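# Put the full box in the tote, return empties

## Task

Work out which single box is full. Place that box entirely inside the tote near the door, and put each empty box back on the desk it belongs to. The robot must not topple or finish leaning. Anything that stays in place at the end only because the robot holds it does not count.

## Robot and tools

ROBOT. TidyBot++ is a four-caster mobile base (0.54 m long, 0.50 m wide, 0.38 m tall) carrying one seven-joint arm with a two-finger gripper. The shoulder sits 0.12 m ahead of the base centre and 0.68 m above the floor. Segment lengths: upper arm 0.42 m, forearm 0.31 m, hand 0.31 m (wrist to hand point). The arm begins folded with the hand aimed down, poking up to 0.08 m past the base front, elbow up to 1.15 m high. Cameras: base_camera (fixed on the base, 644x364) and wrist_camera (fisheye on the hand, 644x476, looks along the hand).

FRAMES. Base frame: origin on the floor below the base centre, x forward, y left, z up. hand_pose is reported in this frame: the point between the finger pads, its z axis along the fingers and its y axis the closing direction. Odometry frame = base frame at the start of the scene. Heading is positive to the left, range -3.142 to 3.142.

TOOL execute_actions. Arguments: actions (a list with zero or one action) and cameras (list of names from base_camera, wrist_camera, all; omitted or null or ["all"] gives every camera, [] gives none). An empty actions list only reports state and images. One action may contain:
- base: exactly one key, an offset from where the base currently stands, in its own frame. translate_m: metres forward (+) or back (-), -2 to 2. strafe_m: metres sideways, left +, -2 to 2. rotate_rad: radians turned in place, counter-clockwise from above +, -6.3 to 6.3. Split long moves; a move that would run too long at its top speed is refused.
- joints: absolute targets by name, radians. joint_1_rad (any angle; positive is clockwise from above, opposite to rotate_rad), joint_2_rad shoulder -2.249 to 2.249, joint_3_rad any angle, joint_4_rad elbow -2.579 to 2.579, joint_5_rad any angle, joint_6_rad wrist -2.099 to 2.099, joint_7_rad any angle (hand down: positive turns counter-clockwise from above; at 1.57 fingers open left/right). Unlimited joints go the short way; turn farther in steps under half a revolution. gripper_pos 0 (open, about 85 mm gap) to 1 (closed); gap is roughly 85 x (1 - gripper_pos) mm. Done tolerances: 0.039 for joints 1 to 4, 0.056 for 5 to 7, 0.03 for the gripper.
- speeds: optional lower top speeds for this action only: translate_m and strafe_m 0.05 to 0.5 m/s, rotate_rad 0.1 to 1.57 rad/s (upper values are defaults).
Base and joint motions start together and may end separately. Unknown keys or out-of-range numbers refuse the call with no motion. Anything left out of an action may still be driving toward its earlier target. If a result reports a stop, later motion calls in the same reply are skipped.

ARM GEOMETRY. With joint_1_rad 0, joint_3_rad 3.14, joint_5_rad 0 (near the start), the arm moves in the vertical x-z plane. Tilt from vertical, forward positive: upper arm = joint_2_rad; forearm = joint_2_rad - joint_4_rad; hand = joint_2_rad - joint_4_rad - joint_6_rad. Forward reach from the shoulder is the sum of length x sin(tilt); height is the sum of length x cos(tilt). A downward-pointing hand reaches at most about 0.94 m above the floor, and only close in. Closed fingertips sit about 20 mm beyond the hand point.

TOOL wait: seconds, 0 to 10. Commands nothing new; returns state and images like an empty call.
TOOL zoom_image: camera (base_camera or wrist_camera) and region [x0, y0, x1, y1] in pixels of that camera's latest full image, origin top-left, at most 504 by 504.
TOOL read_manual: optional section, only "licences"; returns licence texts, no motion.
TOOL finished_scene: scene, the integer number of the scene being closed. Irreversible; the goal must already hold and keep holding. Its result tells whether the task succeeded and gives the next task.

RESULT LINES. joint_positions and gripper_pos readings; hand_pose; base_odometry (wheel counting, so slip looks like travel; drifts a few cm and degrees over many moves); base_tilt in degrees (forward/right positive, offset up to about 1 degree). base_status / joint_status: done, off_target (resting short, possibly still pushing), contact_stop or time_out (base only; target dropped, holds position). A blocked base can say done while well short. "joint command not followed" with a "cause:" line means the arm targets were withheld, usually for self-collision; the gripper part still runs, and withheld targets may be retried later. on_its_own lists uncommanded effects. motor_effort: percent of maximum per motor, peak in brackets, noisy. Gripper at 1: done means empty, off_target means it closed on something. ARM HIT: arm struck the base or itself. MOTOR HOT warns from 60 °C; OVER-TEMPERATURE FAULT at 75 °C makes the arm sag and joints read limit_stop_at_motor_heat (resend targets). Torque fault: a joint sensor at its limit (104.5 N m joints 1-4, 51.3 N m joints 5-7) halts the arm and gripper for 10 s; the base keeps going.

ACCURACY. Friction and load leave the hand a centimetre or more off; held weight makes the arm sag. Correct by sending each joint its previous command plus (desired minus read). When holding something never command the reading itself. Trust images over hand_pose. The simulation keeps running while you think; the robot holds its last command.

AVOID. Driving while the arm is snagged above about 0.8 m (can tip the robot); sideways force on a raised hand; driving the arm into objects; dropping, slamming or hard pushing; leaving anything resting only against the robot. Back away from a snag to level a leaning robot. Something may occasionally nudge a loose object.

Each tool is called after "Call:" by a JSON object that holds its "name" and its "arguments", one argument or row to a line.

## Session

Call:
{"name": "execute_actions", "arguments": {
  "actions": []
}}

Scene clock: 0.00 s.
base_odometry: x=+0.000 y=+0.000 heading=+0.000 (m, m, rad; odometry frame)
base_tilt: forward=-0.4 right=-0.1 (deg)
base_status: not commanded
joint_positions: joint_1_rad=+0.020 joint_2_rad=-0.311 joint_3_rad=+3.115 joint_4_rad=-2.530 joint_5_rad=-0.021 joint_6_rad=-0.869 joint_7_rad=+1.576 gripper_pos=+0.000
joint_status: not commanded
motor_effort: joint_1_rad=+0 joint_2_rad=-3 joint_3_rad=+1 joint_4_rad=+14 joint_5_rad=-1 joint_6_rad=+1 joint_7_rad=+0 (%)
hand_pose: x=+0.2575 y=+0.0064 z=+0.5818 quat_wxyz=(-0.004, +1.000, -0.001, +0.027) (m; base frame)
pictures: base_camera, wrist_camera
Images, in order (width x height): base_camera 644x364, wrist_camera 644x476.

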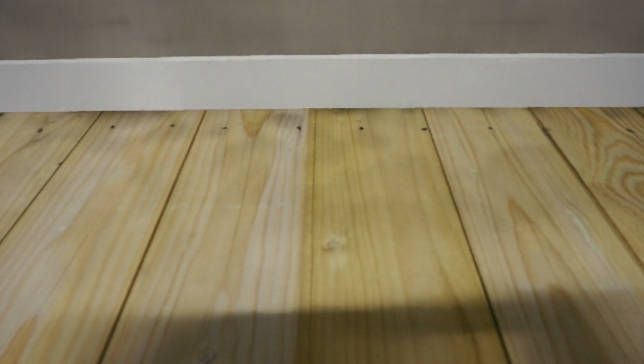

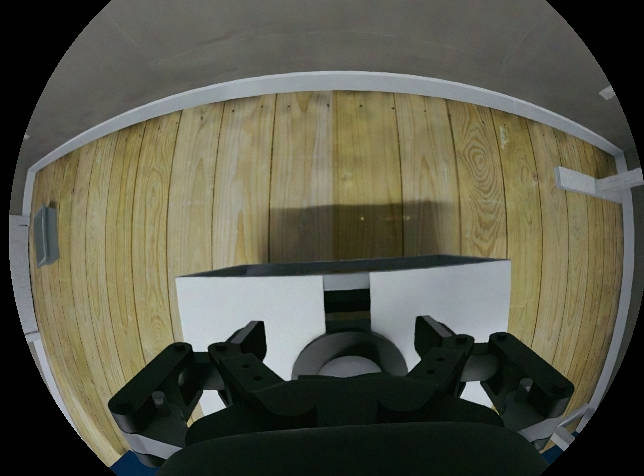

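Call:
{"name": "execute_actions", "arguments": {
  "actions": [
    {"base":{"rotate_rad":3.14},"joints":{"joint_6_rad":0.2}}
  ]
}}

Scene clock: 3.63 s.
base_odometry: x=+0.000 y=+0.000 heading=+3.140 (m, m, rad; odometry frame)
base_tilt: forward=-0.4 right=-0.1 (deg)
base_status: done
joint_positions: joint_1_rad=+0.020 joint_2_rad=-0.311 joint_3_rad=+3.115 joint_4_rad=-2.528 joint_5_rad=-0.021 joint_6_rad=+0.198 joint_7_rad=+1.576 gripper_pos=+0.000
joint_status: all done
motor_effort: joint_1_rad=+1(1) joint_2_rad=-6(7) joint_3_rad=+1(2) joint_4_rad=+19(18) joint_5_rad=-1(1) joint_6_rad=+9(9) joint_7_rad=+0(0) (%)
hand_pose: x=+0.5214 y=+0.0030 z=+0.7580 quat_wxyz=(+0.000, +0.847, -0.003, +0.532) (m; base frame)
pictures: base_camera, wrist_camera
camera_calibration (this result's frames):
wrist_camera: T_world_to_cam=[[-0.00863695, -0.999372, -0.0343611, 0.0378846], [-0.44139, 0.0346438, -0.896646, 0.9693], [0.897274, 0.00742236, -0.441412, 0.00568033], [0, 0, 0, 1]] pos_world=[0.423069, 0.0042384, 0.872928]
Images, in order (width x height): base_camera 644x364, wrist_camera 644x476.

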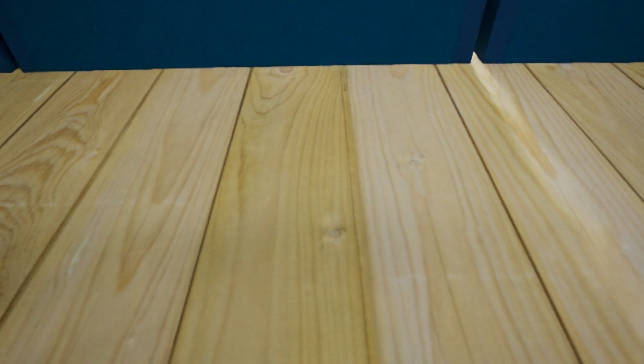

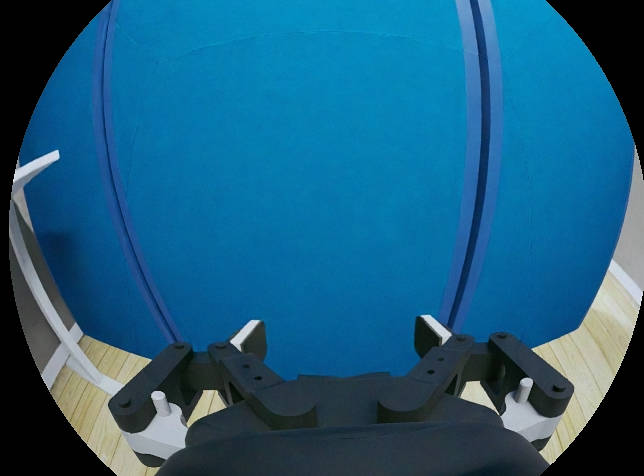

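Call:
{"name": "execute_actions", "arguments": {
  "actions": [
    {"base":{"rotate_rad":1.57}}
  ]
}}

Call:
{"name": "execute_actions", "arguments": {
  "actions": [
    {"base":{"rotate_rad":3.14}}
  ]
}}

Scene clock: 6.20 s.
base_odometry: x=+0.000 y=+0.000 heading=-1.573 (m, m, rad; odometry frame)
base_tilt: forward=-0.4 right=-0.1 (deg)
base_status: done
joint_positions: joint_1_rad=+0.020 joint_2_rad=-0.311 joint_3_rad=+3.115 joint_4_rad=-2.528 joint_5_rad=-0.021 joint_6_rad=+0.198 joint_7_rad=+1.576 gripper_pos=+0.000
joint_status: not commanded
motor_effort: joint_1_rad=+1(2) joint_2_rad=-7(8) joint_3_rad=+1(2) joint_4_rad=+18(18) joint_5_rad=-1(1) joint_6_rad=+9(8) joint_7_rad=+0(0) (%)
hand_pose: x=+0.5214 y=+0.0030 z=+0.7580 quat_wxyz=(+0.000, +0.847, -0.003, +0.532) (m; base frame)
pictures: base_camera, wrist_camera
camera_calibration (this result's frames):
wrist_camera: T_world_to_cam=[[-0.00863697, -0.999372, -0.0343612, 0.0378847], [-0.44139, 0.0346439, -0.896647, 0.9693], [0.897274, 0.00742238, -0.441412, 0.00568029], [0, 0, 0, 1]] pos_world=[0.423069, 0.0042384, 0.872928]
Images, in order (width x height): base_camera 644x364, wrist_camera 644x476.

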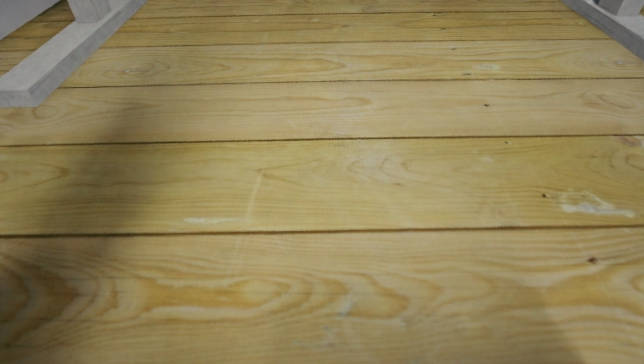

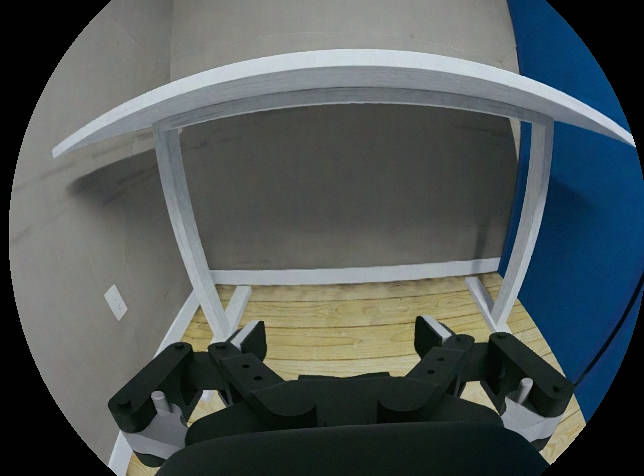

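Scene clock: 9.53 s.
base_odometry: x=+0.000 y=+0.000 heading=+1.567 (m, m, rad; odometry frame)
base_tilt: forward=-0.5 right=-0.1 (deg)
base_status: done
joint_positions: joint_1_rad=+0.020 joint_2_rad=-0.311 joint_3_rad=+3.115 joint_4_rad=-2.528 joint_5_rad=-0.021 joint_6_rad=+0.198 joint_7_rad=+1.576 gripper_pos=+0.000
joint_status: not commanded
motor_effort: joint_1_rad=+1(0) joint_2_rad=-6(6) joint_3_rad=+1(2) joint_4_rad=+19(18) joint_5_rad=-1(1) joint_6_rad=+8(9) joint_7_rad=+0(0) (%)
hand_pose: x=+0.5214 y=+0.0030 z=+0.7580 quat_wxyz=(+0.000, +0.847, -0.003, +0.532) (m; base frame)
pictures: base_camera, wrist_camera
camera_calibration (this result's frames):
wrist_camera: T_world_to_cam=[[-0.00863697, -0.999372, -0.0343611, 0.0378846], [-0.44139, 0.0346438, -0.896647, 0.9693], [0.897274, 0.00742234, -0.441412, 0.00568024], [0, 0, 0, 1]] pos_world=[0.423069, 0.0042384, 0.872928]
Images, in order (width x height): base_camera 644x364, wrist_camera 644x476.

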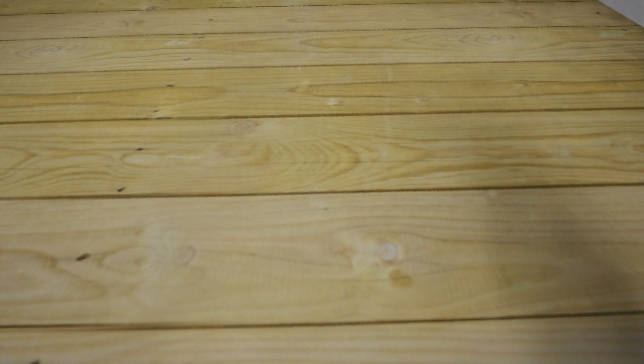

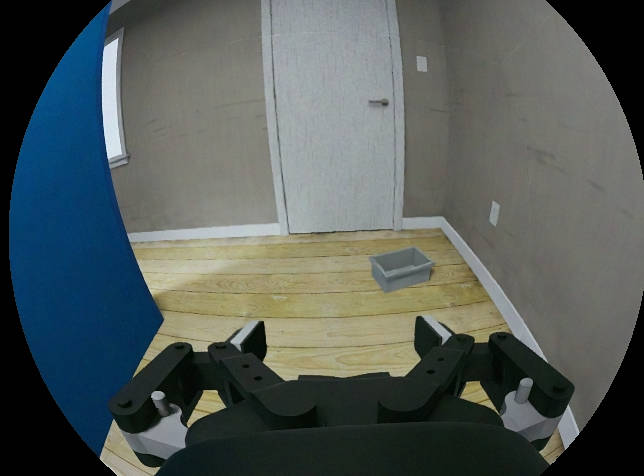

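Call:
{"name": "execute_actions", "arguments": {
  "actions": [
    {"base":{"strafe_m":0.15}}
  ],
  "cameras": []
}}

Call:
{"name": "execute_actions", "arguments": {
  "actions": [
    {"base":{"translate_m":1.4}}
  ]
}}

Call:
{"name": "execute_actions", "arguments": {
  "actions": [
    {"base":{"rotate_rad":1.3}}
  ]
}}

Scene clock: 11.40 s.
base_odometry: x=-0.150 y=+0.000 heading=+1.568 (m, m, rad; odometry frame)
base_tilt: forward=-0.5 right=-0.1 (deg)
base_status: done
joint_positions: joint_1_rad=+0.020 joint_2_rad=-0.311 joint_3_rad=+3.115 joint_4_rad=-2.528 joint_5_rad=-0.021 joint_6_rad=+0.198 joint_7_rad=+1.576 gripper_pos=+0.000
joint_status: not commanded
motor_effort: joint_1_rad=+1(1) joint_2_rad=-7(6) joint_3_rad=+1(3) joint_4_rad=+18(20) joint_5_rad=+0(0) joint_6_rad=+9(9) joint_7_rad=+0(0) (%)
hand_pose: x=+0.5214 y=+0.0030 z=+0.7580 quat_wxyz=(+0.000, +0.847, -0.003, +0.532) (m; base frame)
pictures: none
No camera images: the call's "cameras" was empty. Leave "cameras" out to get every camera's image.

Scene clock: 15.57 s.
base_odometry: x=-0.146 y=+1.401 heading=+1.568 (m, m, rad; odometry frame)
base_tilt: forward=-0.5 right=-0.1 (deg)
base_status: done
joint_positions: joint_1_rad=+0.020 joint_2_rad=-0.311 joint_3_rad=+3.115 joint_4_rad=-2.528 joint_5_rad=-0.021 joint_6_rad=+0.198 joint_7_rad=+1.576 gripper_pos=+0.000
joint_status: not commanded
motor_effort: joint_1_rad=+1(1) joint_2_rad=-7(9) joint_3_rad=+1(1) joint_4_rad=+19(20) joint_5_rad=-1(1) joint_6_rad=+9(9) joint_7_rad=+0(0) (%)
hand_pose: x=+0.5214 y=+0.0030 z=+0.7579 quat_wxyz=(+0.000, +0.847, -0.003, +0.532) (m; base frame)
pictures: base_camera, wrist_camera
camera_calibration (this result's frames):
wrist_camera: T_world_to_cam=[[-0.00864459, -0.999372, -0.0343636, 0.0378872], [-0.441585, 0.0346478, -0.89655, 0.969257], [0.897178, 0.00742415, -0.441607, 0.005825], [0, 0, 0, 1]] pos_world=[0.423111, 0.00423755, 0.872862]
Images, in order (width x height): base_camera 644x364, wrist_camera 644x476.

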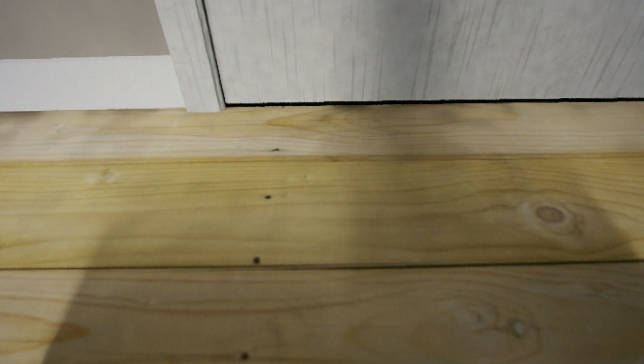

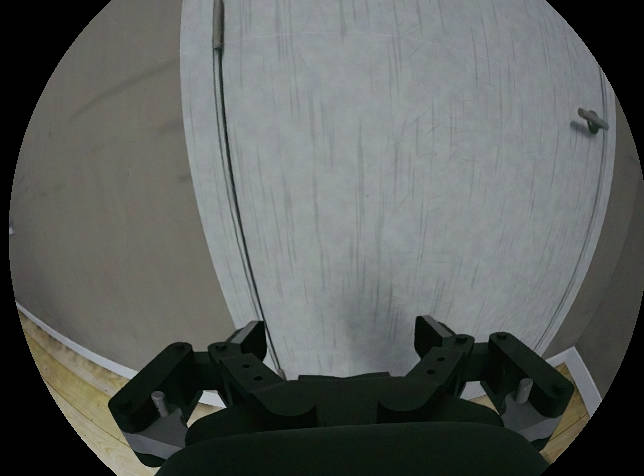

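Scene clock: 17.67 s.
base_odometry: x=-0.146 y=+1.401 heading=+2.868 (m, m, rad; odometry frame)
base_tilt: forward=-0.4 right=-0.1 (deg)
base_status: done
joint_positions: joint_1_rad=+0.020 joint_2_rad=-0.311 joint_3_rad=+3.115 joint_4_rad=-2.528 joint_5_rad=-0.021 joint_6_rad=+0.198 joint_7_rad=+1.576 gripper_pos=+0.000
joint_status: not commanded
motor_effort: joint_1_rad=+1(2) joint_2_rad=-6(7) joint_3_rad=+1(2) joint_4_rad=+18(18) joint_5_rad=-1(1) joint_6_rad=+9(9) joint_7_rad=+0(0) (%)
hand_pose: x=+0.5214 y=+0.0030 z=+0.7579 quat_wxyz=(+0.000, +0.847, -0.003, +0.532) (m; base frame)
pictures: base_camera, wrist_camera
camera_calibration (this result's frames):
wrist_camera: T_world_to_cam=[[-0.00864429, -0.999372, -0.0343635, 0.037887], [-0.441585, 0.0346475, -0.89655, 0.969257], [0.897178, 0.00742435, -0.441607, 0.00582504], [0, 0, 0, 1]] pos_world=[0.423111, 0.00423764, 0.872862]
Images, in order (width x height): base_camera 644x364, wrist_camera 644x476.

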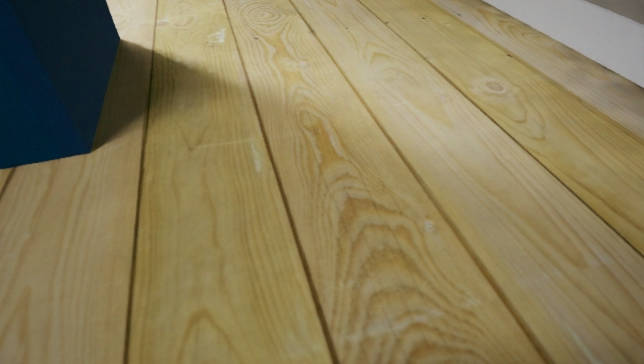

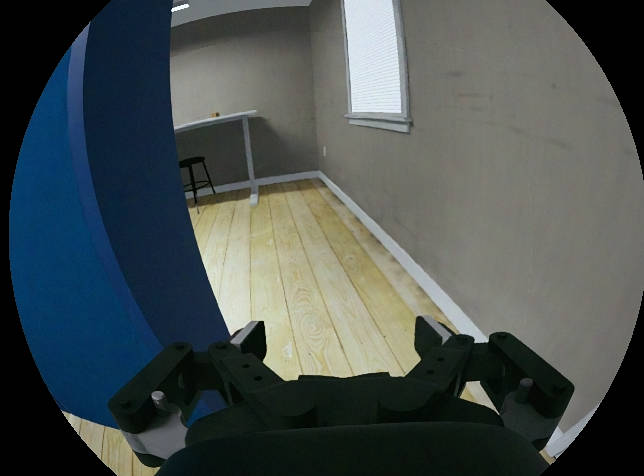

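Call:
{"name": "execute_actions", "arguments": {
  "actions": [
    {"base":{"rotate_rad":0.273}}
  ],
  "cameras": []
}}

Call:
{"name": "execute_actions", "arguments": {
  "actions": [
    {"base":{"translate_m":0.2}}
  ],
  "cameras": []
}}

Call:
{"name": "execute_actions", "arguments": {
  "actions": [
    {"base":{"strafe_m":-0.3}}
  ]
}}

Call:
{"name": "execute_actions", "arguments": {
  "actions": [
    {"base":{"translate_m":2.0}}
  ]
}}

Scene clock: 19.60 s.
base_odometry: x=-0.146 y=+1.401 heading=+3.141 (m, m, rad; odometry frame)
base_tilt: forward=-0.4 right=-0.1 (deg)
base_status: done
joint_positions: joint_1_rad=+0.020 joint_2_rad=-0.311 joint_3_rad=+3.115 joint_4_rad=-2.528 joint_5_rad=-0.021 joint_6_rad=+0.198 joint_7_rad=+1.576 gripper_pos=+0.000
joint_status: not commanded
motor_effort: joint_1_rad=+0(2) joint_2_rad=-7(7) joint_3_rad=+1(2) joint_4_rad=+18(18) joint_5_rad=-1(1) joint_6_rad=+9(9) joint_7_rad=+0(0) (%)
hand_pose: x=+0.5214 y=+0.0030 z=+0.7579 quat_wxyz=(+0.000, +0.847, -0.003, +0.532) (m; base frame)
pictures: none
No camera images: the call's "cameras" was empty. Leave "cameras" out to get every camera's image.

Scene clock: 21.23 s.
base_odometry: x=-0.346 y=+1.401 heading=+3.141 (m, m, rad; odometry frame)
base_tilt: forward=-0.4 right=-0.1 (deg)
base_status: done
joint_positions: joint_1_rad=+0.020 joint_2_rad=-0.308 joint_3_rad=+3.115 joint_4_rad=-2.528 joint_5_rad=-0.021 joint_6_rad=+0.198 joint_7_rad=+1.576 gripper_pos=+0.000
joint_status: not commanded
motor_effort: joint_1_rad=+0(1) joint_2_rad=-6(10) joint_3_rad=+1(1) joint_4_rad=+18(19) joint_5_rad=-1(0) joint_6_rad=+8(9) joint_7_rad=+0(0) (%)
hand_pose: x=+0.5217 y=+0.0030 z=+0.7566 quat_wxyz=(+0.000, +0.847, -0.003, +0.531) (m; base frame)
pictures: none
No camera images: the call's "cameras" was empty. Leave "cameras" out to get every camera's image.

Scene clock: 23.13 s.
base_odometry: x=-0.346 y=+1.701 heading=+3.141 (m, m, rad; odometry frame)
base_tilt: forward=-0.4 right=-0.1 (deg)
base_status: done
joint_positions: joint_1_rad=+0.020 joint_2_rad=-0.308 joint_3_rad=+3.115 joint_4_rad=-2.528 joint_5_rad=-0.021 joint_6_rad=+0.198 joint_7_rad=+1.576 gripper_pos=+0.000
joint_status: not commanded
motor_effort: joint_1_rad=+0(1) joint_2_rad=-7(7) joint_3_rad=+1(3) joint_4_rad=+18(18) joint_5_rad=-1(1) joint_6_rad=+8(9) joint_7_rad=+0(0) (%)
hand_pose: x=+0.5217 y=+0.0030 z=+0.7566 quat_wxyz=(+0.000, +0.847, -0.003, +0.531) (m; base frame)
pictures: base_camera, wrist_camera
camera_calibration (this result's frames):
wrist_camera: T_world_to_cam=[[-0.00875622, -0.99937, -0.0343989, 0.0379245], [-0.444488, 0.0347047, -0.895112, 0.968622], [0.895742, 0.00745208, -0.444512, 0.00797618], [0, 0, 0, 1]] pos_world=[0.423729, 0.0042254, 0.871876]
Images, in order (width x height): base_camera 644x364, wrist_camera 644x476.

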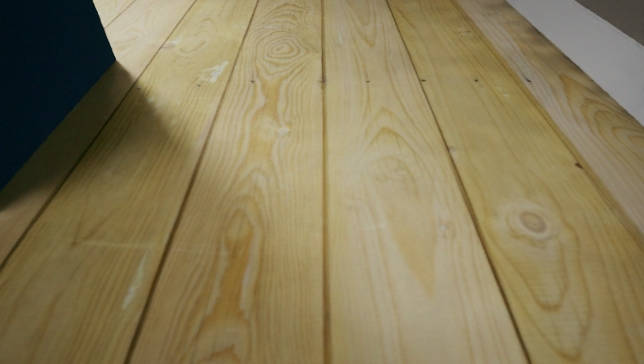

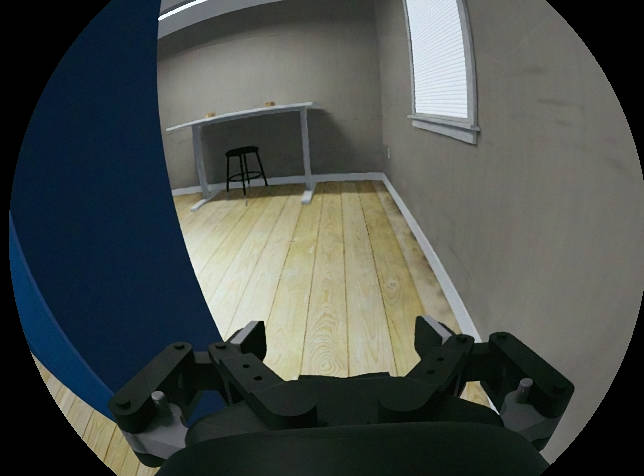

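Scene clock: 28.50 s.
base_odometry: x=-2.346 y=+1.702 heading=+3.141 (m, m, rad; odometry frame)
base_tilt: forward=-0.4 right=-0.1 (deg)
base_status: done
joint_positions: joint_1_rad=+0.020 joint_2_rad=-0.308 joint_3_rad=+3.115 joint_4_rad=-2.528 joint_5_rad=-0.021 joint_6_rad=+0.198 joint_7_rad=+1.576 gripper_pos=+0.000
joint_status: not commanded
motor_effort: joint_1_rad=+1(0) joint_2_rad=-6(9) joint_3_rad=+1(1) joint_4_rad=+19(19) joint_5_rad=+0(2) joint_6_rad=+9(9) joint_7_rad=+0(0) (%)
hand_pose: x=+0.5216 y=+0.0030 z=+0.7570 quat_wxyz=(+0.000, +0.847, -0.003, +0.531) (m; base frame)
pictures: base_camera, wrist_camera
camera_calibration (this result's frames):
wrist_camera: T_world_to_cam=[[-0.00872534, -0.99937, -0.034389, 0.037914], [-0.4437, 0.0346888, -0.895504, 0.968796], [0.896133, 0.00744482, -0.443723, 0.007392], [0, 0, 0, 1]] pos_world=[0.423561, 0.00422883, 0.872144]
Images, in order (width x height): base_camera 644x364, wrist_camera 644x476.

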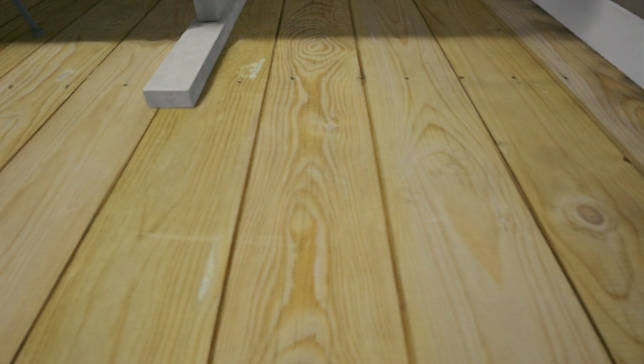

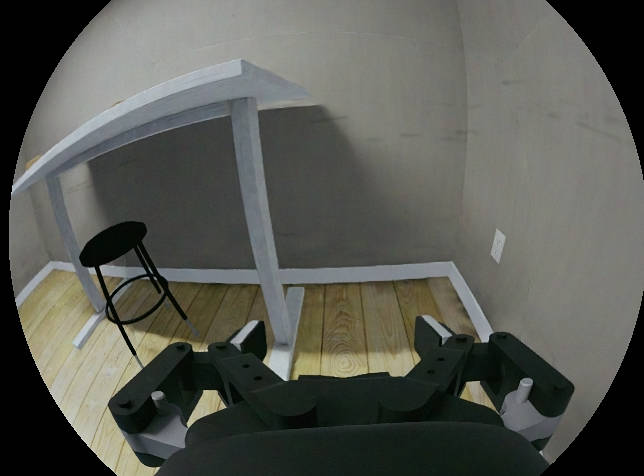

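Call:
{"name": "execute_actions", "arguments": {
  "actions": [
    {"base":{"translate_m":-0.8}}
  ],
  "cameras": []
}}

Call:
{"name": "execute_actions", "arguments": {
  "actions": [
    {"base":{"rotate_rad":0.9},"joints":{"joint_2_rad":-0.5,"joint_4_rad":-1.5,"joint_6_rad":-0.9}}
  ]
}}

Scene clock: 31.87 s.
base_odometry: x=-1.546 y=+1.702 heading=-3.141 (m, m, rad; odometry frame)
base_tilt: forward=-0.5 right=-0.1 (deg)
base_status: done
joint_positions: joint_1_rad=+0.020 joint_2_rad=-0.309 joint_3_rad=+3.115 joint_4_rad=-2.528 joint_5_rad=-0.021 joint_6_rad=+0.198 joint_7_rad=+1.576 gripper_pos=+0.000
joint_status: not commanded
motor_effort: joint_1_rad=+1(0) joint_2_rad=-7(8) joint_3_rad=+1(1) joint_4_rad=+18(19) joint_5_rad=-1(0) joint_6_rad=+9(9) joint_7_rad=+0(0) (%)
hand_pose: x=+0.5216 y=+0.0030 z=+0.7572 quat_wxyz=(+0.000, +0.847, -0.003, +0.531) (m; base frame)
pictures: none
No camera images: the call's "cameras" was empty. Leave "cameras" out to get every camera's image.

Scene clock: 34.17 s.
base_odometry: x=-1.546 y=+1.702 heading=-2.241 (m, m, rad; odometry frame)
base_tilt: forward=-0.5 right=-0.1 (deg)
base_status: done
joint_positions: joint_1_rad=+0.020 joint_2_rad=-0.492 joint_3_rad=+3.115 joint_4_rad=-1.520 joint_5_rad=-0.021 joint_6_rad=-0.876 joint_7_rad=+1.576 gripper_pos=+0.000
joint_status: all done
motor_effort: joint_1_rad=+1(0) joint_2_rad=-2(9) joint_3_rad=+1(3) joint_4_rad=+20(23) joint_5_rad=-1(1) joint_6_rad=+9(9) joint_7_rad=+0(0) (%)
hand_pose: x=+0.4834 y=+0.0134 z=+1.1133 quat_wxyz=(-0.005, +0.814, +0.007, +0.580) (m; base frame)
pictures: base_camera, wrist_camera
camera_calibration (this result's frames):
wrist_camera: T_world_to_cam=[[0.0163742, -0.99938, -0.0311832, 0.0444778], [-0.335771, 0.0238802, -0.941641, 1.26987], [0.941801, 0.025889, -0.335171, 0.0564681], [0, 0, 0, 1]] pos_world=[0.372476, 0.0126634, 1.21608]
Images, in order (width x height): base_camera 644x364, wrist_camera 644x476.

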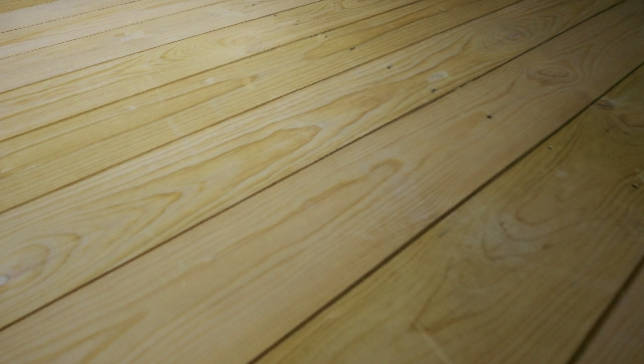

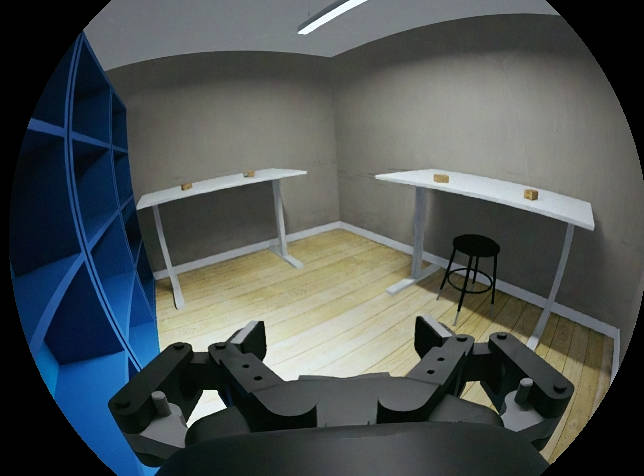

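Call:
{"name": "zoom_image", "arguments": {
  "camera": "wrist_camera",
  "region": [130, 140, 600, 240]
}}

Call:
{"name": "execute_actions", "arguments": {
  "actions": [
    {"base":{"rotate_rad":0.9}}
  ],
  "cameras": ["wrist_camera"]
}}

Region (130, 140, 600, 240) of wrist_camera's 644x476 image, scaled by 1.072; it fills the top 107 rows of this view, and the rest is white.

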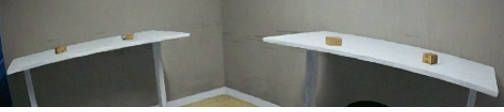

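Scene clock: 36.20 s.
base_odometry: x=-1.546 y=+1.702 heading=-1.341 (m, m, rad; odometry frame)
base_tilt: forward=-0.5 right=+0.0 (deg)
base_status: done
joint_positions: joint_1_rad=+0.020 joint_2_rad=-0.492 joint_3_rad=+3.115 joint_4_rad=-1.520 joint_5_rad=-0.021 joint_6_rad=-0.876 joint_7_rad=+1.576 gripper_pos=+0.000
joint_status: not commanded
motor_effort: joint_1_rad=+1(1) joint_2_rad=-1(3) joint_3_rad=+1(3) joint_4_rad=+20(20) joint_5_rad=-2(2) joint_6_rad=+9(9) joint_7_rad=+0(0) (%)
hand_pose: x=+0.4834 y=+0.0134 z=+1.1133 quat_wxyz=(-0.005, +0.814, +0.007, +0.580) (m; base frame)
pictures: wrist_camera
camera_calibration (this result's frames):
wrist_camera: T_world_to_cam=[[0.0163743, -0.99938, -0.0311832, 0.0444778], [-0.335771, 0.0238802, -0.941641, 1.26987], [0.941801, 0.0258891, -0.335171, 0.0564681], [0, 0, 0, 1]] pos_world=[0.372476, 0.0126635, 1.21608]
Images, in order (width x height): wrist_camera 644x476.

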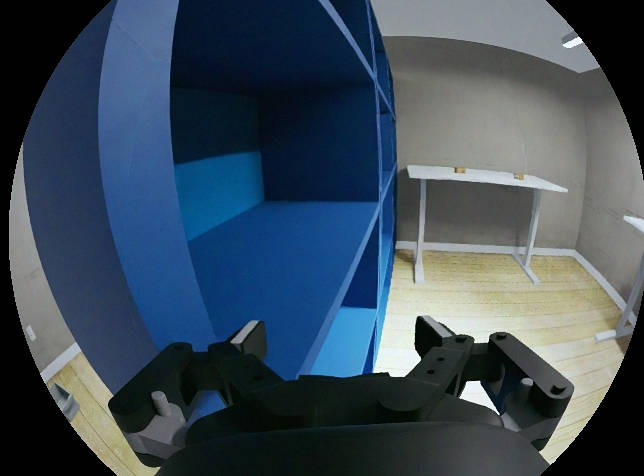

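Call:
{"name": "execute_actions", "arguments": {
  "actions": [
    {"base":{"rotate_rad":-1.80}}
  ],
  "cameras": []
}}

Call:
{"name": "execute_actions", "arguments": {
  "actions": [
    {"base":{"translate_m":0.6}}
  ],
  "cameras": []
}}

Call:
{"name": "execute_actions", "arguments": {
  "actions": [
    {"base":{"strafe_m":0.6},"joints":{"joint_1_rad":0,"joint_2_rad":0.0,"joint_3_rad":3.14,"joint_4_rad":-1.3,"joint_5_rad":0,"joint_6_rad":-0.5,"joint_7_rad":1.57}}
  ]
}}

Scene clock: 39.40 s.
base_odometry: x=-1.546 y=+1.702 heading=-3.141 (m, m, rad; odometry frame)
base_tilt: forward=-0.5 right=-0.1 (deg)
base_status: done
joint_positions: joint_1_rad=+0.020 joint_2_rad=-0.492 joint_3_rad=+3.115 joint_4_rad=-1.520 joint_5_rad=-0.021 joint_6_rad=-0.876 joint_7_rad=+1.576 gripper_pos=+0.000
joint_status: not commanded
motor_effort: joint_1_rad=+1(1) joint_2_rad=-2(3) joint_3_rad=+1(3) joint_4_rad=+20(20) joint_5_rad=-2(1) joint_6_rad=+9(9) joint_7_rad=+0(0) (%)
hand_pose: x=+0.4834 y=+0.0134 z=+1.1133 quat_wxyz=(-0.005, +0.814, +0.007, +0.580) (m; base frame)
pictures: none
No camera images: the call's "cameras" was empty. Leave "cameras" out to get every camera's image.

Scene clock: 41.97 s.
base_odometry: x=-2.146 y=+1.702 heading=+3.141 (m, m, rad; odometry frame)
base_tilt: forward=-0.5 right=-0.1 (deg)
base_status: done
joint_positions: joint_1_rad=+0.020 joint_2_rad=-0.498 joint_3_rad=+3.115 joint_4_rad=-1.519 joint_5_rad=-0.021 joint_6_rad=-0.879 joint_7_rad=+1.576 gripper_pos=+0.000
joint_status: not commanded
motor_effort: joint_1_rad=+0(1) joint_2_rad=-2(5) joint_3_rad=+1(2) joint_4_rad=+20(21) joint_5_rad=+0(1) joint_6_rad=+9(9) joint_7_rad=+0(0) (%)
hand_pose: x=+0.4804 y=+0.0134 z=+1.1150 quat_wxyz=(-0.005, +0.813, +0.007, +0.582) (m; base frame)
pictures: none
No camera images: the call's "cameras" was empty. Leave "cameras" out to get every camera's image.

Scene clock: 44.53 s.
base_odometry: x=-2.146 y=+1.102 heading=+3.141 (m, m, rad; odometry frame)
base_tilt: forward=-0.4 right=-0.1 (deg)
base_status: done
joint_positions: joint_1_rad=+0.009 joint_2_rad=+0.003 joint_3_rad=+3.118 joint_4_rad=-1.324 joint_5_rad=-0.021 joint_6_rad=-0.525 joint_7_rad=+1.576 gripper_pos=+0.000
joint_status: all done
motor_effort: joint_1_rad=+1(2) joint_2_rad=-20(23) joint_3_rad=+1(1) joint_4_rad=+22(22) joint_5_rad=-1(2) joint_6_rad=+9(10) joint_7_rad=+0(0) (%)
hand_pose: x=+0.7241 y=+0.0135 z=+1.0919 quat_wxyz=(-0.013, +0.799, +0.004, +0.601) (m; base frame)
pictures: base_camera, wrist_camera
camera_calibration (this result's frames):
wrist_camera: T_world_to_cam=[[0.0224074, -0.99868, -0.0462215, 0.052063], [-0.28727, 0.0378517, -0.957101, 1.31219], [0.957588, 0.0347242, -0.286043, -0.24255], [0, 0, 0, 1]] pos_world=[0.608048, 0.0107481, 1.18892]
Images, in order (width x height): base_camera 644x364, wrist_camera 644x476.

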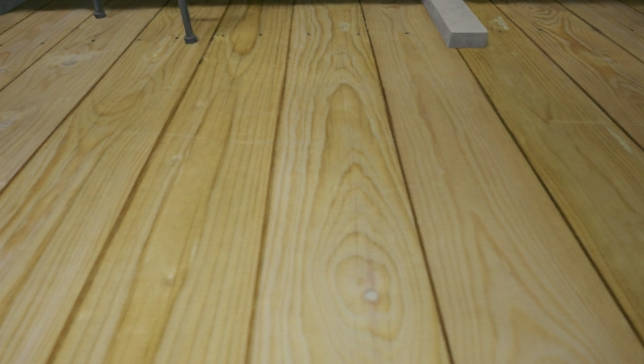

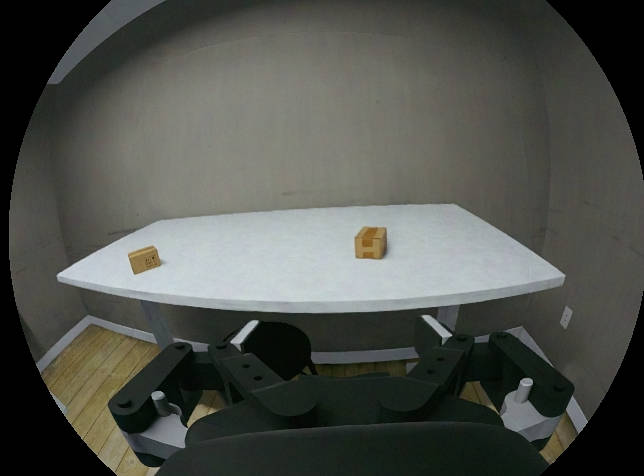

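Call:
{"name": "execute_actions", "arguments": {
  "actions": [
    {"base":{"strafe_m":-0.1},"joints":{"joint_1_rad":-0.01,"joint_2_rad":0.3,"joint_3_rad":3.16,"joint_4_rad":-1.12,"joint_5_rad":0.02,"joint_6_rad":-0.40,"joint_7_rad":1.57}}
  ],
  "cameras": ["wrist_camera"]
}}

Scene clock: 46.87 s.
base_odometry: x=-2.146 y=+1.202 heading=+3.141 (m, m, rad; odometry frame)
base_tilt: forward=-0.4 right=-0.1 (deg)
base_status: done
joint_positions: joint_1_rad=+0.001 joint_2_rad=+0.305 joint_3_rad=+3.141 joint_4_rad=-1.143 joint_5_rad=-0.018 joint_6_rad=-0.424 joint_7_rad=+1.576 gripper_pos=+0.000
joint_status: all done
motor_effort: joint_1_rad=+0(1) joint_2_rad=-30(35) joint_3_rad=+0(3) joint_4_rad=+23(25) joint_5_rad=-1(1) joint_6_rad=+9(9) joint_7_rad=+0(1) (%)
hand_pose: x=+0.8548 y=+0.0032 z=+1.0291 quat_wxyz=(-0.006, +0.805, -0.003, +0.593) (m; base frame)
pictures: wrist_camera
camera_calibration (this result's frames):
wrist_camera: T_world_to_cam=[[0.00364486, -0.999044, -0.0435733, 0.0491775], [-0.306008, 0.0403689, -0.951173, 1.29989], [0.952022, 0.0168007, -0.305568, -0.360394], [0, 0, 0, 1]] pos_world=[0.7407, 0.0027102, 1.12844]
Images, in order (width x height): wrist_camera 644x476.

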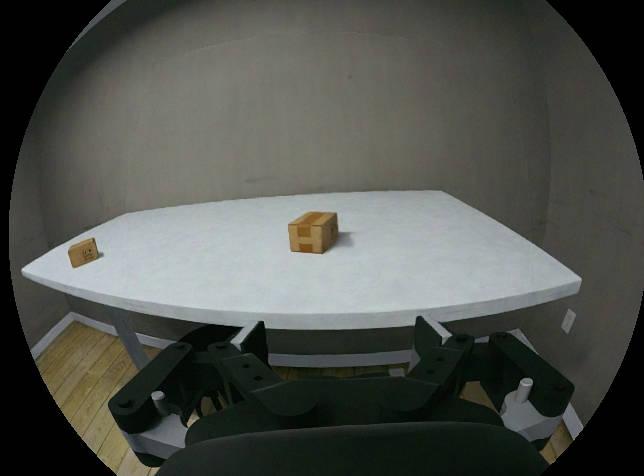

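Call:
{"name": "execute_actions", "arguments": {
  "actions": [
    {"base":{"strafe_m":0.02},"joints":{"joint_2_rad":0.27}}
  ],
  "cameras": []
}}

Call:
{"name": "execute_actions", "arguments": {
  "actions": [
    {"base":{"translate_m":0.12},"speeds":{"translate_m":0.1}}
  ],
  "cameras": ["wrist_camera"]
}}

Scene clock: 48.27 s.
base_odometry: x=-2.146 y=+1.182 heading=+3.141 (m, m, rad; odometry frame)
base_tilt: forward=-0.4 right=-0.1 (deg)
base_status: done
joint_positions: joint_1_rad=-0.007 joint_2_rad=+0.276 joint_3_rad=+3.142 joint_4_rad=-1.139 joint_5_rad=-0.017 joint_6_rad=-0.424 joint_7_rad=+1.576 gripper_pos=+0.000
joint_status: all done
motor_effort: joint_1_rad=+1(2) joint_2_rad=-30(33) joint_3_rad=+0(2) joint_4_rad=+21(22) joint_5_rad=-1(2) joint_6_rad=+9(9) joint_7_rad=+0(0) (%)
hand_pose: x=+0.8445 y=+0.0082 z=+1.0528 quat_wxyz=(-0.008, +0.795, +0.001, +0.606) (m; base frame)
pictures: none
No camera images: the call's "cameras" was empty. Leave "cameras" out to get every camera's image.

Scene clock: 50.03 s.
base_odometry: x=-2.267 y=+1.182 heading=+3.141 (m, m, rad; odometry frame)
base_tilt: forward=-0.4 right=-0.1 (deg)
base_status: done
joint_positions: joint_1_rad=-0.007 joint_2_rad=+0.273 joint_3_rad=+3.142 joint_4_rad=-1.139 joint_5_rad=-0.017 joint_6_rad=-0.423 joint_7_rad=+1.576 gripper_pos=+0.000
joint_status: not commanded
motor_effort: joint_1_rad=+1(0) joint_2_rad=-30(33) joint_3_rad=+0(0) joint_4_rad=+23(23) joint_5_rad=-1(1) joint_6_rad=+9(10) joint_7_rad=+0(0) (%)
hand_pose: x=+0.8434 y=+0.0082 z=+1.0557 quat_wxyz=(-0.008, +0.794, +0.001, +0.608) (m; base frame)
pictures: wrist_camera
camera_calibration (this result's frames):
wrist_camera: T_world_to_cam=[[0.0120536, -0.99903, -0.0423547, 0.0470135], [-0.269826, 0.0375368, -0.962177, 1.30259], [0.962834, 0.0230261, -0.269112, -0.389199], [0, 0, 0, 1]] pos_world=[0.72564, 0.00703455, 1.15058]
Images, in order (width x height): wrist_camera 644x476.

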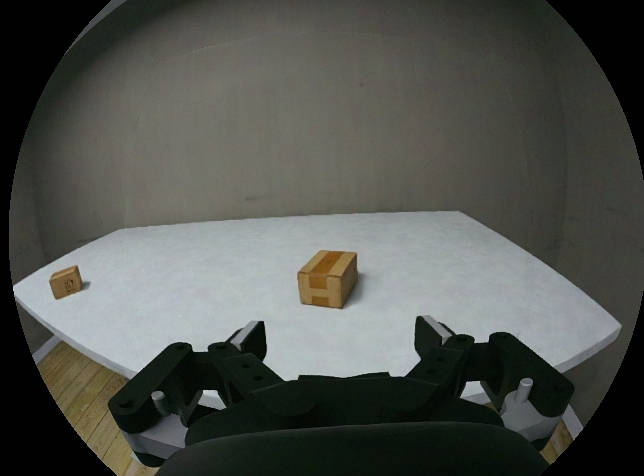

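Call:
{"name": "execute_actions", "arguments": {
  "actions": [
    {"base":{"translate_m":0.13},"joints":{"joint_2_rad":0.315},"speeds":{"translate_m":0.08}}
  ],
  "cameras": ["wrist_camera"]
}}

Scene clock: 52.87 s.
base_odometry: x=-2.397 y=+1.182 heading=-3.142 (m, m, rad; odometry frame)
base_tilt: forward=-0.4 right=-0.1 (deg)
base_status: done
joint_positions: joint_1_rad=-0.007 joint_2_rad=+0.316 joint_3_rad=+3.142 joint_4_rad=-1.136 joint_5_rad=-0.017 joint_6_rad=-0.422 joint_7_rad=+1.576 gripper_pos=+0.000
joint_status: all done
motor_effort: joint_1_rad=+1(2) joint_2_rad=-32(35) joint_3_rad=+0(0) joint_4_rad=+22(22) joint_5_rad=-1(1) joint_6_rad=+9(9) joint_7_rad=+0(0) (%)
hand_pose: x=+0.8591 y=+0.0083 z=+1.0259 quat_wxyz=(-0.008, +0.806, +0.001, +0.592) (m; base frame)
pictures: wrist_camera
camera_calibration (this result's frames):
wrist_camera: T_world_to_cam=[[0.0103543, -0.999042, -0.0425233, 0.0473011], [-0.307807, 0.0372763, -0.950718, 1.29905], [0.951393, 0.022933, -0.307126, -0.363512], [0, 0, 0, 1]] pos_world=[0.74521, 0.00716839, 1.1254]
Images, in order (width x height): wrist_camera 644x476.

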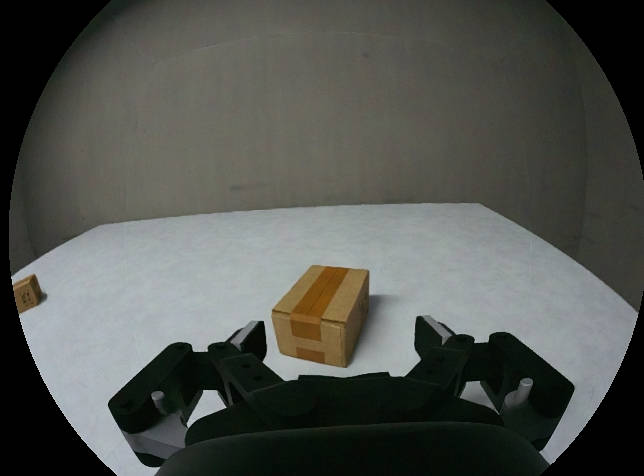

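Call:
{"name": "execute_actions", "arguments": {
  "actions": [
    {"base":{"strafe_m":0.015},"joints":{"joint_2_rad":0.345}}
  ],
  "cameras": []
}}

Call:
{"name": "execute_actions", "arguments": {
  "actions": [
    {"base":{"translate_m":0.05},"speeds":{"translate_m":0.05}}
  ],
  "cameras": ["wrist_camera"]
}}

Scene clock: 53.97 s.
base_odometry: x=-2.397 y=+1.167 heading=+3.141 (m, m, rad; odometry frame)
base_tilt: forward=-0.5 right=-0.1 (deg)
base_status: done
joint_positions: joint_1_rad=-0.011 joint_2_rad=+0.339 joint_3_rad=+3.143 joint_4_rad=-1.136 joint_5_rad=-0.017 joint_6_rad=-0.422 joint_7_rad=+1.576 gripper_pos=+0.000
joint_status: all done
motor_effort: joint_1_rad=+1(2) joint_2_rad=-33(33) joint_3_rad=+1(2) joint_4_rad=+22(23) joint_5_rad=-1(1) joint_6_rad=+9(9) joint_7_rad=+0(0) (%)
hand_pose: x=+0.8666 y=+0.0109 z=+1.0093 quat_wxyz=(-0.008, +0.812, +0.002, +0.583) (m; base frame)
pictures: none
No camera images: the call's "cameras" was empty. Leave "cameras" out to get every camera's image.

Scene clock: 55.43 s.
base_odometry: x=-2.447 y=+1.167 heading=-3.142 (m, m, rad; odometry frame)
base_tilt: forward=-0.5 right=-0.1 (deg)
base_status: done
joint_positions: joint_1_rad=-0.011 joint_2_rad=+0.341 joint_3_rad=+3.143 joint_4_rad=-1.136 joint_5_rad=-0.017 joint_6_rad=-0.421 joint_7_rad=+1.576 gripper_pos=+0.000
joint_status: not commanded
motor_effort: joint_1_rad=+1(1) joint_2_rad=-32(35) joint_3_rad=+0(0) joint_4_rad=+22(24) joint_5_rad=-1(1) joint_6_rad=+9(10) joint_7_rad=+0(0) (%)
hand_pose: x=+0.8675 y=+0.0109 z=+1.0075 quat_wxyz=(-0.008, +0.813, +0.002, +0.582) (m; base frame)
pictures: wrist_camera
camera_calibration (this result's frames):
wrist_camera: T_world_to_cam=[[0.0125998, -0.99904, -0.0419595, 0.0464928], [-0.330937, 0.0354316, -0.942987, 1.29639], [0.943569, 0.0257675, -0.330173, -0.347238], [0, 0, 0, 1]] pos_world=[0.756081, 0.00946249, 1.10978]
Images, in order (width x height): wrist_camera 644x476.

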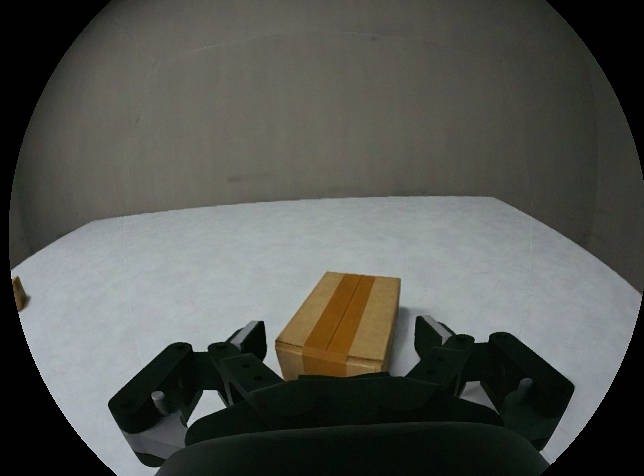

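Advance a little more, close, and lift.

Call:
{"name": "execute_actions", "arguments": {
  "actions": [
    {"base":{"translate_m":0.03},"speeds":{"translate_m":0.05}}
  ],
  "cameras": []
}}

Call:
{"name": "execute_actions", "arguments": {
  "actions": [
    {"joints":{"gripper_pos":1}}
  ],
  "cameras": ["wrist_camera"]
}}

Call:
{"name": "execute_actions", "arguments": {
  "actions": [
    {"joints":{"joint_2_rad":0.30}}
  ],
  "cameras": ["wrist_camera"]
}}

Scene clock: 56.77 s.
base_odometry: x=-2.477 y=+1.167 heading=-3.141 (m, m, rad; odometry frame)
base_tilt: forward=-0.4 right=-0.1 (deg)
base_status: done
joint_positions: joint_1_rad=-0.011 joint_2_rad=+0.343 joint_3_rad=+3.143 joint_4_rad=-1.136 joint_5_rad=-0.017 joint_6_rad=-0.421 joint_7_rad=+1.576 gripper_pos=+0.000
joint_status: not commanded
motor_effort: joint_1_rad=+0(0) joint_2_rad=-32(35) joint_3_rad=+0(1) joint_4_rad=+23(23) joint_5_rad=-1(1) joint_6_rad=+9(9) joint_7_rad=+0(0) (%)
hand_pose: x=+0.8681 y=+0.0109 z=+1.0063 quat_wxyz=(-0.008, +0.813, +0.002, +0.582) (m; base frame)
pictures: none
No camera images: the call's "cameras" was empty. Leave "cameras" out to get every camera's image.

Scene clock: 57.87 s.
base_odometry: x=-2.477 y=+1.167 heading=-3.141 (m, m, rad; odometry frame)
base_tilt: forward=-0.5 right=-0.1 (deg)
base_status: not commanded
joint_positions: joint_1_rad=-0.011 joint_2_rad=+0.342 joint_3_rad=+3.143 joint_4_rad=-1.135 joint_5_rad=-0.017 joint_6_rad=-0.419 joint_7_rad=+1.576 gripper_pos=+0.264
joint_status: gripper_pos off_target (ended at +0.264, target +1.000)
motor_effort: joint_1_rad=+0(1) joint_2_rad=-32(33) joint_3_rad=+0(0) joint_4_rad=+22(22) joint_5_rad=-1(1) joint_6_rad=+9(9) joint_7_rad=+0(0) (%)
hand_pose: x=+0.8682 y=+0.0109 z=+1.0079 quat_wxyz=(-0.008, +0.812, +0.002, +0.583) (m; base frame)
pictures: wrist_camera
camera_calibration (this result's frames):
wrist_camera: T_world_to_cam=[[0.0126472, -0.99904, -0.0419529, 0.0464503], [-0.32915, 0.0354585, -0.943612, 1.29604], [0.944193, 0.0257428, -0.328386, -0.350051], [0, 0, 0, 1]] pos_world=[0.756519, 0.00946151, 1.10995]
Images, in order (width x height): wrist_camera 644x476.

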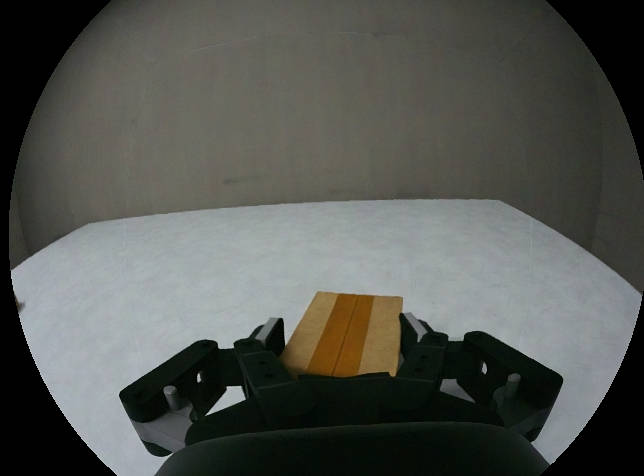

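Scene clock: 58.73 s.
base_odometry: x=-2.477 y=+1.167 heading=-3.141 (m, m, rad; odometry frame)
base_tilt: forward=-0.4 right=-0.1 (deg)
base_status: not commanded
joint_positions: joint_1_rad=-0.011 joint_2_rad=+0.306 joint_3_rad=+3.143 joint_4_rad=-1.135 joint_5_rad=-0.017 joint_6_rad=-0.419 joint_7_rad=+1.576 gripper_pos=+0.264
joint_status: all done
motor_effort: joint_1_rad=+1(1) joint_2_rad=-31(35) joint_3_rad=+0(0) joint_4_rad=+22(24) joint_5_rad=-1(1) joint_6_rad=+9(10) joint_7_rad=+0(0) (%)
hand_pose: x=+0.8556 y=+0.0107 z=+1.0354 quat_wxyz=(-0.008, +0.801, +0.002, +0.598) (m; base frame)
pictures: wrist_camera
camera_calibration (this result's frames):
wrist_camera: T_world_to_cam=[[0.0141986, -0.999023, -0.0418617, 0.046203], [-0.293999, 0.0358442, -0.955133, 1.29971], [0.9557, 0.0258688, -0.293203, -0.375439], [0, 0, 0, 1]] pos_world=[0.740265, 0.00928297, 1.13325]
Images, in order (width x height): wrist_camera 644x476.

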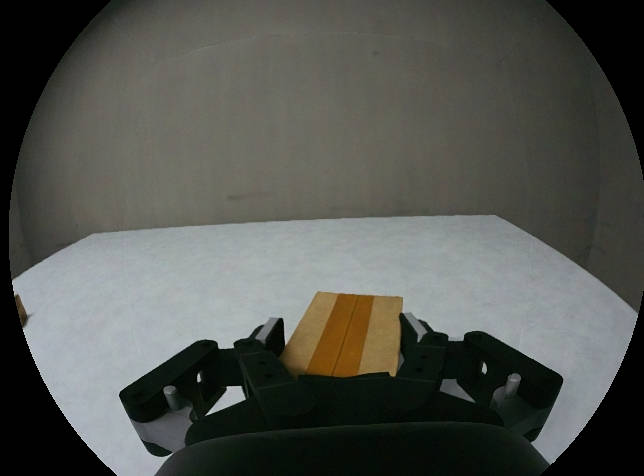

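Call:
{"name": "execute_actions", "arguments": {
  "actions": [
    {"joints":{"joint_2_rad":0.345},"speeds":{}}
  ],
  "cameras": []
}}

Call:
{"name": "execute_actions", "arguments": {
  "actions": [
    {"joints":{"gripper_pos":0}}
  ],
  "cameras": []
}}

Call:
{"name": "execute_actions", "arguments": {
  "actions": [
    {"base":{"translate_m":-0.4},"speeds":{"translate_m":0.2}}
  ],
  "cameras": ["wrist_camera"]
}}

action 0: "speeds" must be an object that gives a speed for at least one key that is commanded beside it, as in {"translate_m": 0.5}; or leave "speeds" out

Scene clock: 60.13 s.
base_odometry: x=-2.477 y=+1.167 heading=-3.141 (m, m, rad; odometry frame)
base_tilt: forward=-0.4 right=-0.1 (deg)
base_status: not commanded
joint_positions: joint_1_rad=-0.011 joint_2_rad=+0.306 joint_3_rad=+3.143 joint_4_rad=-1.135 joint_5_rad=-0.017 joint_6_rad=-0.419 joint_7_rad=+1.576 gripper_pos=+0.000
joint_status: all done
motor_effort: joint_1_rad=+1(1) joint_2_rad=-31(32) joint_3_rad=+0(0) joint_4_rad=+22(22) joint_5_rad=-1(2) joint_6_rad=+9(9) joint_7_rad=+0(0) (%)
hand_pose: x=+0.8556 y=+0.0107 z=+1.0354 quat_wxyz=(-0.008, +0.801, +0.002, +0.598) (m; base frame)
pictures: none
No camera images: the call's "cameras" was empty. Leave "cameras" out to get every camera's image.

Scene clock: 62.93 s.
base_odometry: x=-2.077 y=+1.167 heading=-3.141 (m, m, rad; odometry frame)
base_tilt: forward=-0.4 right=-0.1 (deg)
base_status: done
joint_positions: joint_1_rad=-0.011 joint_2_rad=+0.300 joint_3_rad=+3.143 joint_4_rad=-1.135 joint_5_rad=-0.017 joint_6_rad=-0.419 joint_7_rad=+1.576 gripper_pos=+0.000
joint_status: not commanded
motor_effort: joint_1_rad=+0(1) joint_2_rad=-30(34) joint_3_rad=+0(1) joint_4_rad=+22(23) joint_5_rad=-1(0) joint_6_rad=+9(9) joint_7_rad=+0(0) (%)
hand_pose: x=+0.8536 y=+0.0105 z=+1.0396 quat_wxyz=(-0.008, +0.800, +0.002, +0.600) (m; base frame)
pictures: wrist_camera
camera_calibration (this result's frames):
wrist_camera: T_world_to_cam=[[0.0141877, -0.999041, -0.0414157, 0.0457568], [-0.288356, 0.0355721, -0.956862, 1.30016], [0.957418, 0.0255182, -0.287575, -0.379618], [0, 0, 0, 1]] pos_world=[0.737713, 0.00915064, 1.1368]
Images, in order (width x height): wrist_camera 644x476.

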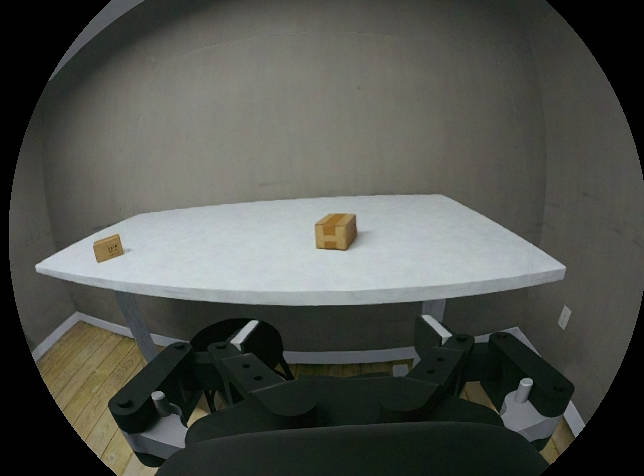

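Call:
{"name": "execute_actions", "arguments": {
  "actions": [
    {"base":{"strafe_m":0.58}}
  ]
}}

Scene clock: 65.70 s.
base_odometry: x=-2.077 y=+0.586 heading=-3.141 (m, m, rad; odometry frame)
base_tilt: forward=-0.4 right=-0.1 (deg)
base_status: done
joint_positions: joint_1_rad=-0.011 joint_2_rad=+0.300 joint_3_rad=+3.144 joint_4_rad=-1.135 joint_5_rad=-0.016 joint_6_rad=-0.419 joint_7_rad=+1.576 gripper_pos=+0.000
joint_status: not commanded
motor_effort: joint_1_rad=+1(3) joint_2_rad=-31(32) joint_3_rad=+0(2) joint_4_rad=+23(22) joint_5_rad=-2(2) joint_6_rad=+9(9) joint_7_rad=+0(0) (%)
hand_pose: x=+0.8537 y=+0.0098 z=+1.0396 quat_wxyz=(-0.008, +0.800, +0.002, +0.600) (m; base frame)
pictures: base_camera, wrist_camera
camera_calibration (this result's frames):
wrist_camera: T_world_to_cam=[[0.013145, -0.999081, -0.0408044, 0.0453178], [-0.288263, 0.035289, -0.956901, 1.30017], [0.957461, 0.0243408, -0.287534, -0.379687], [0, 0, 0, 1]] pos_world=[0.73773, 0.00863642, 1.13681]
Images, in order (width x height): base_camera 644x364, wrist_camera 644x476.

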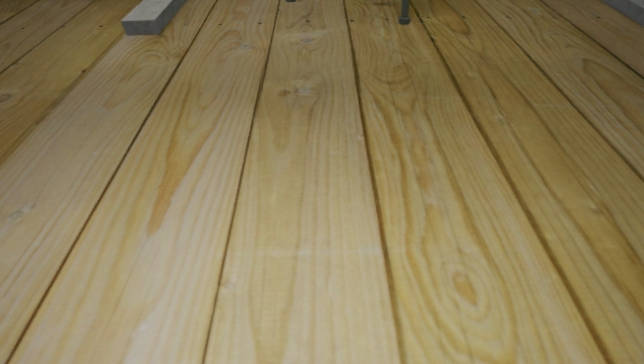

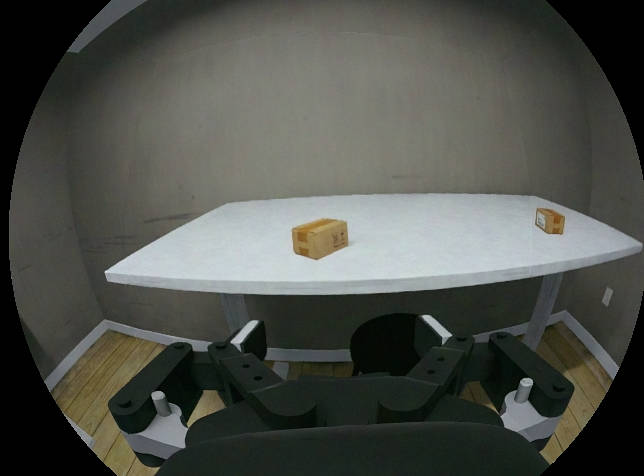

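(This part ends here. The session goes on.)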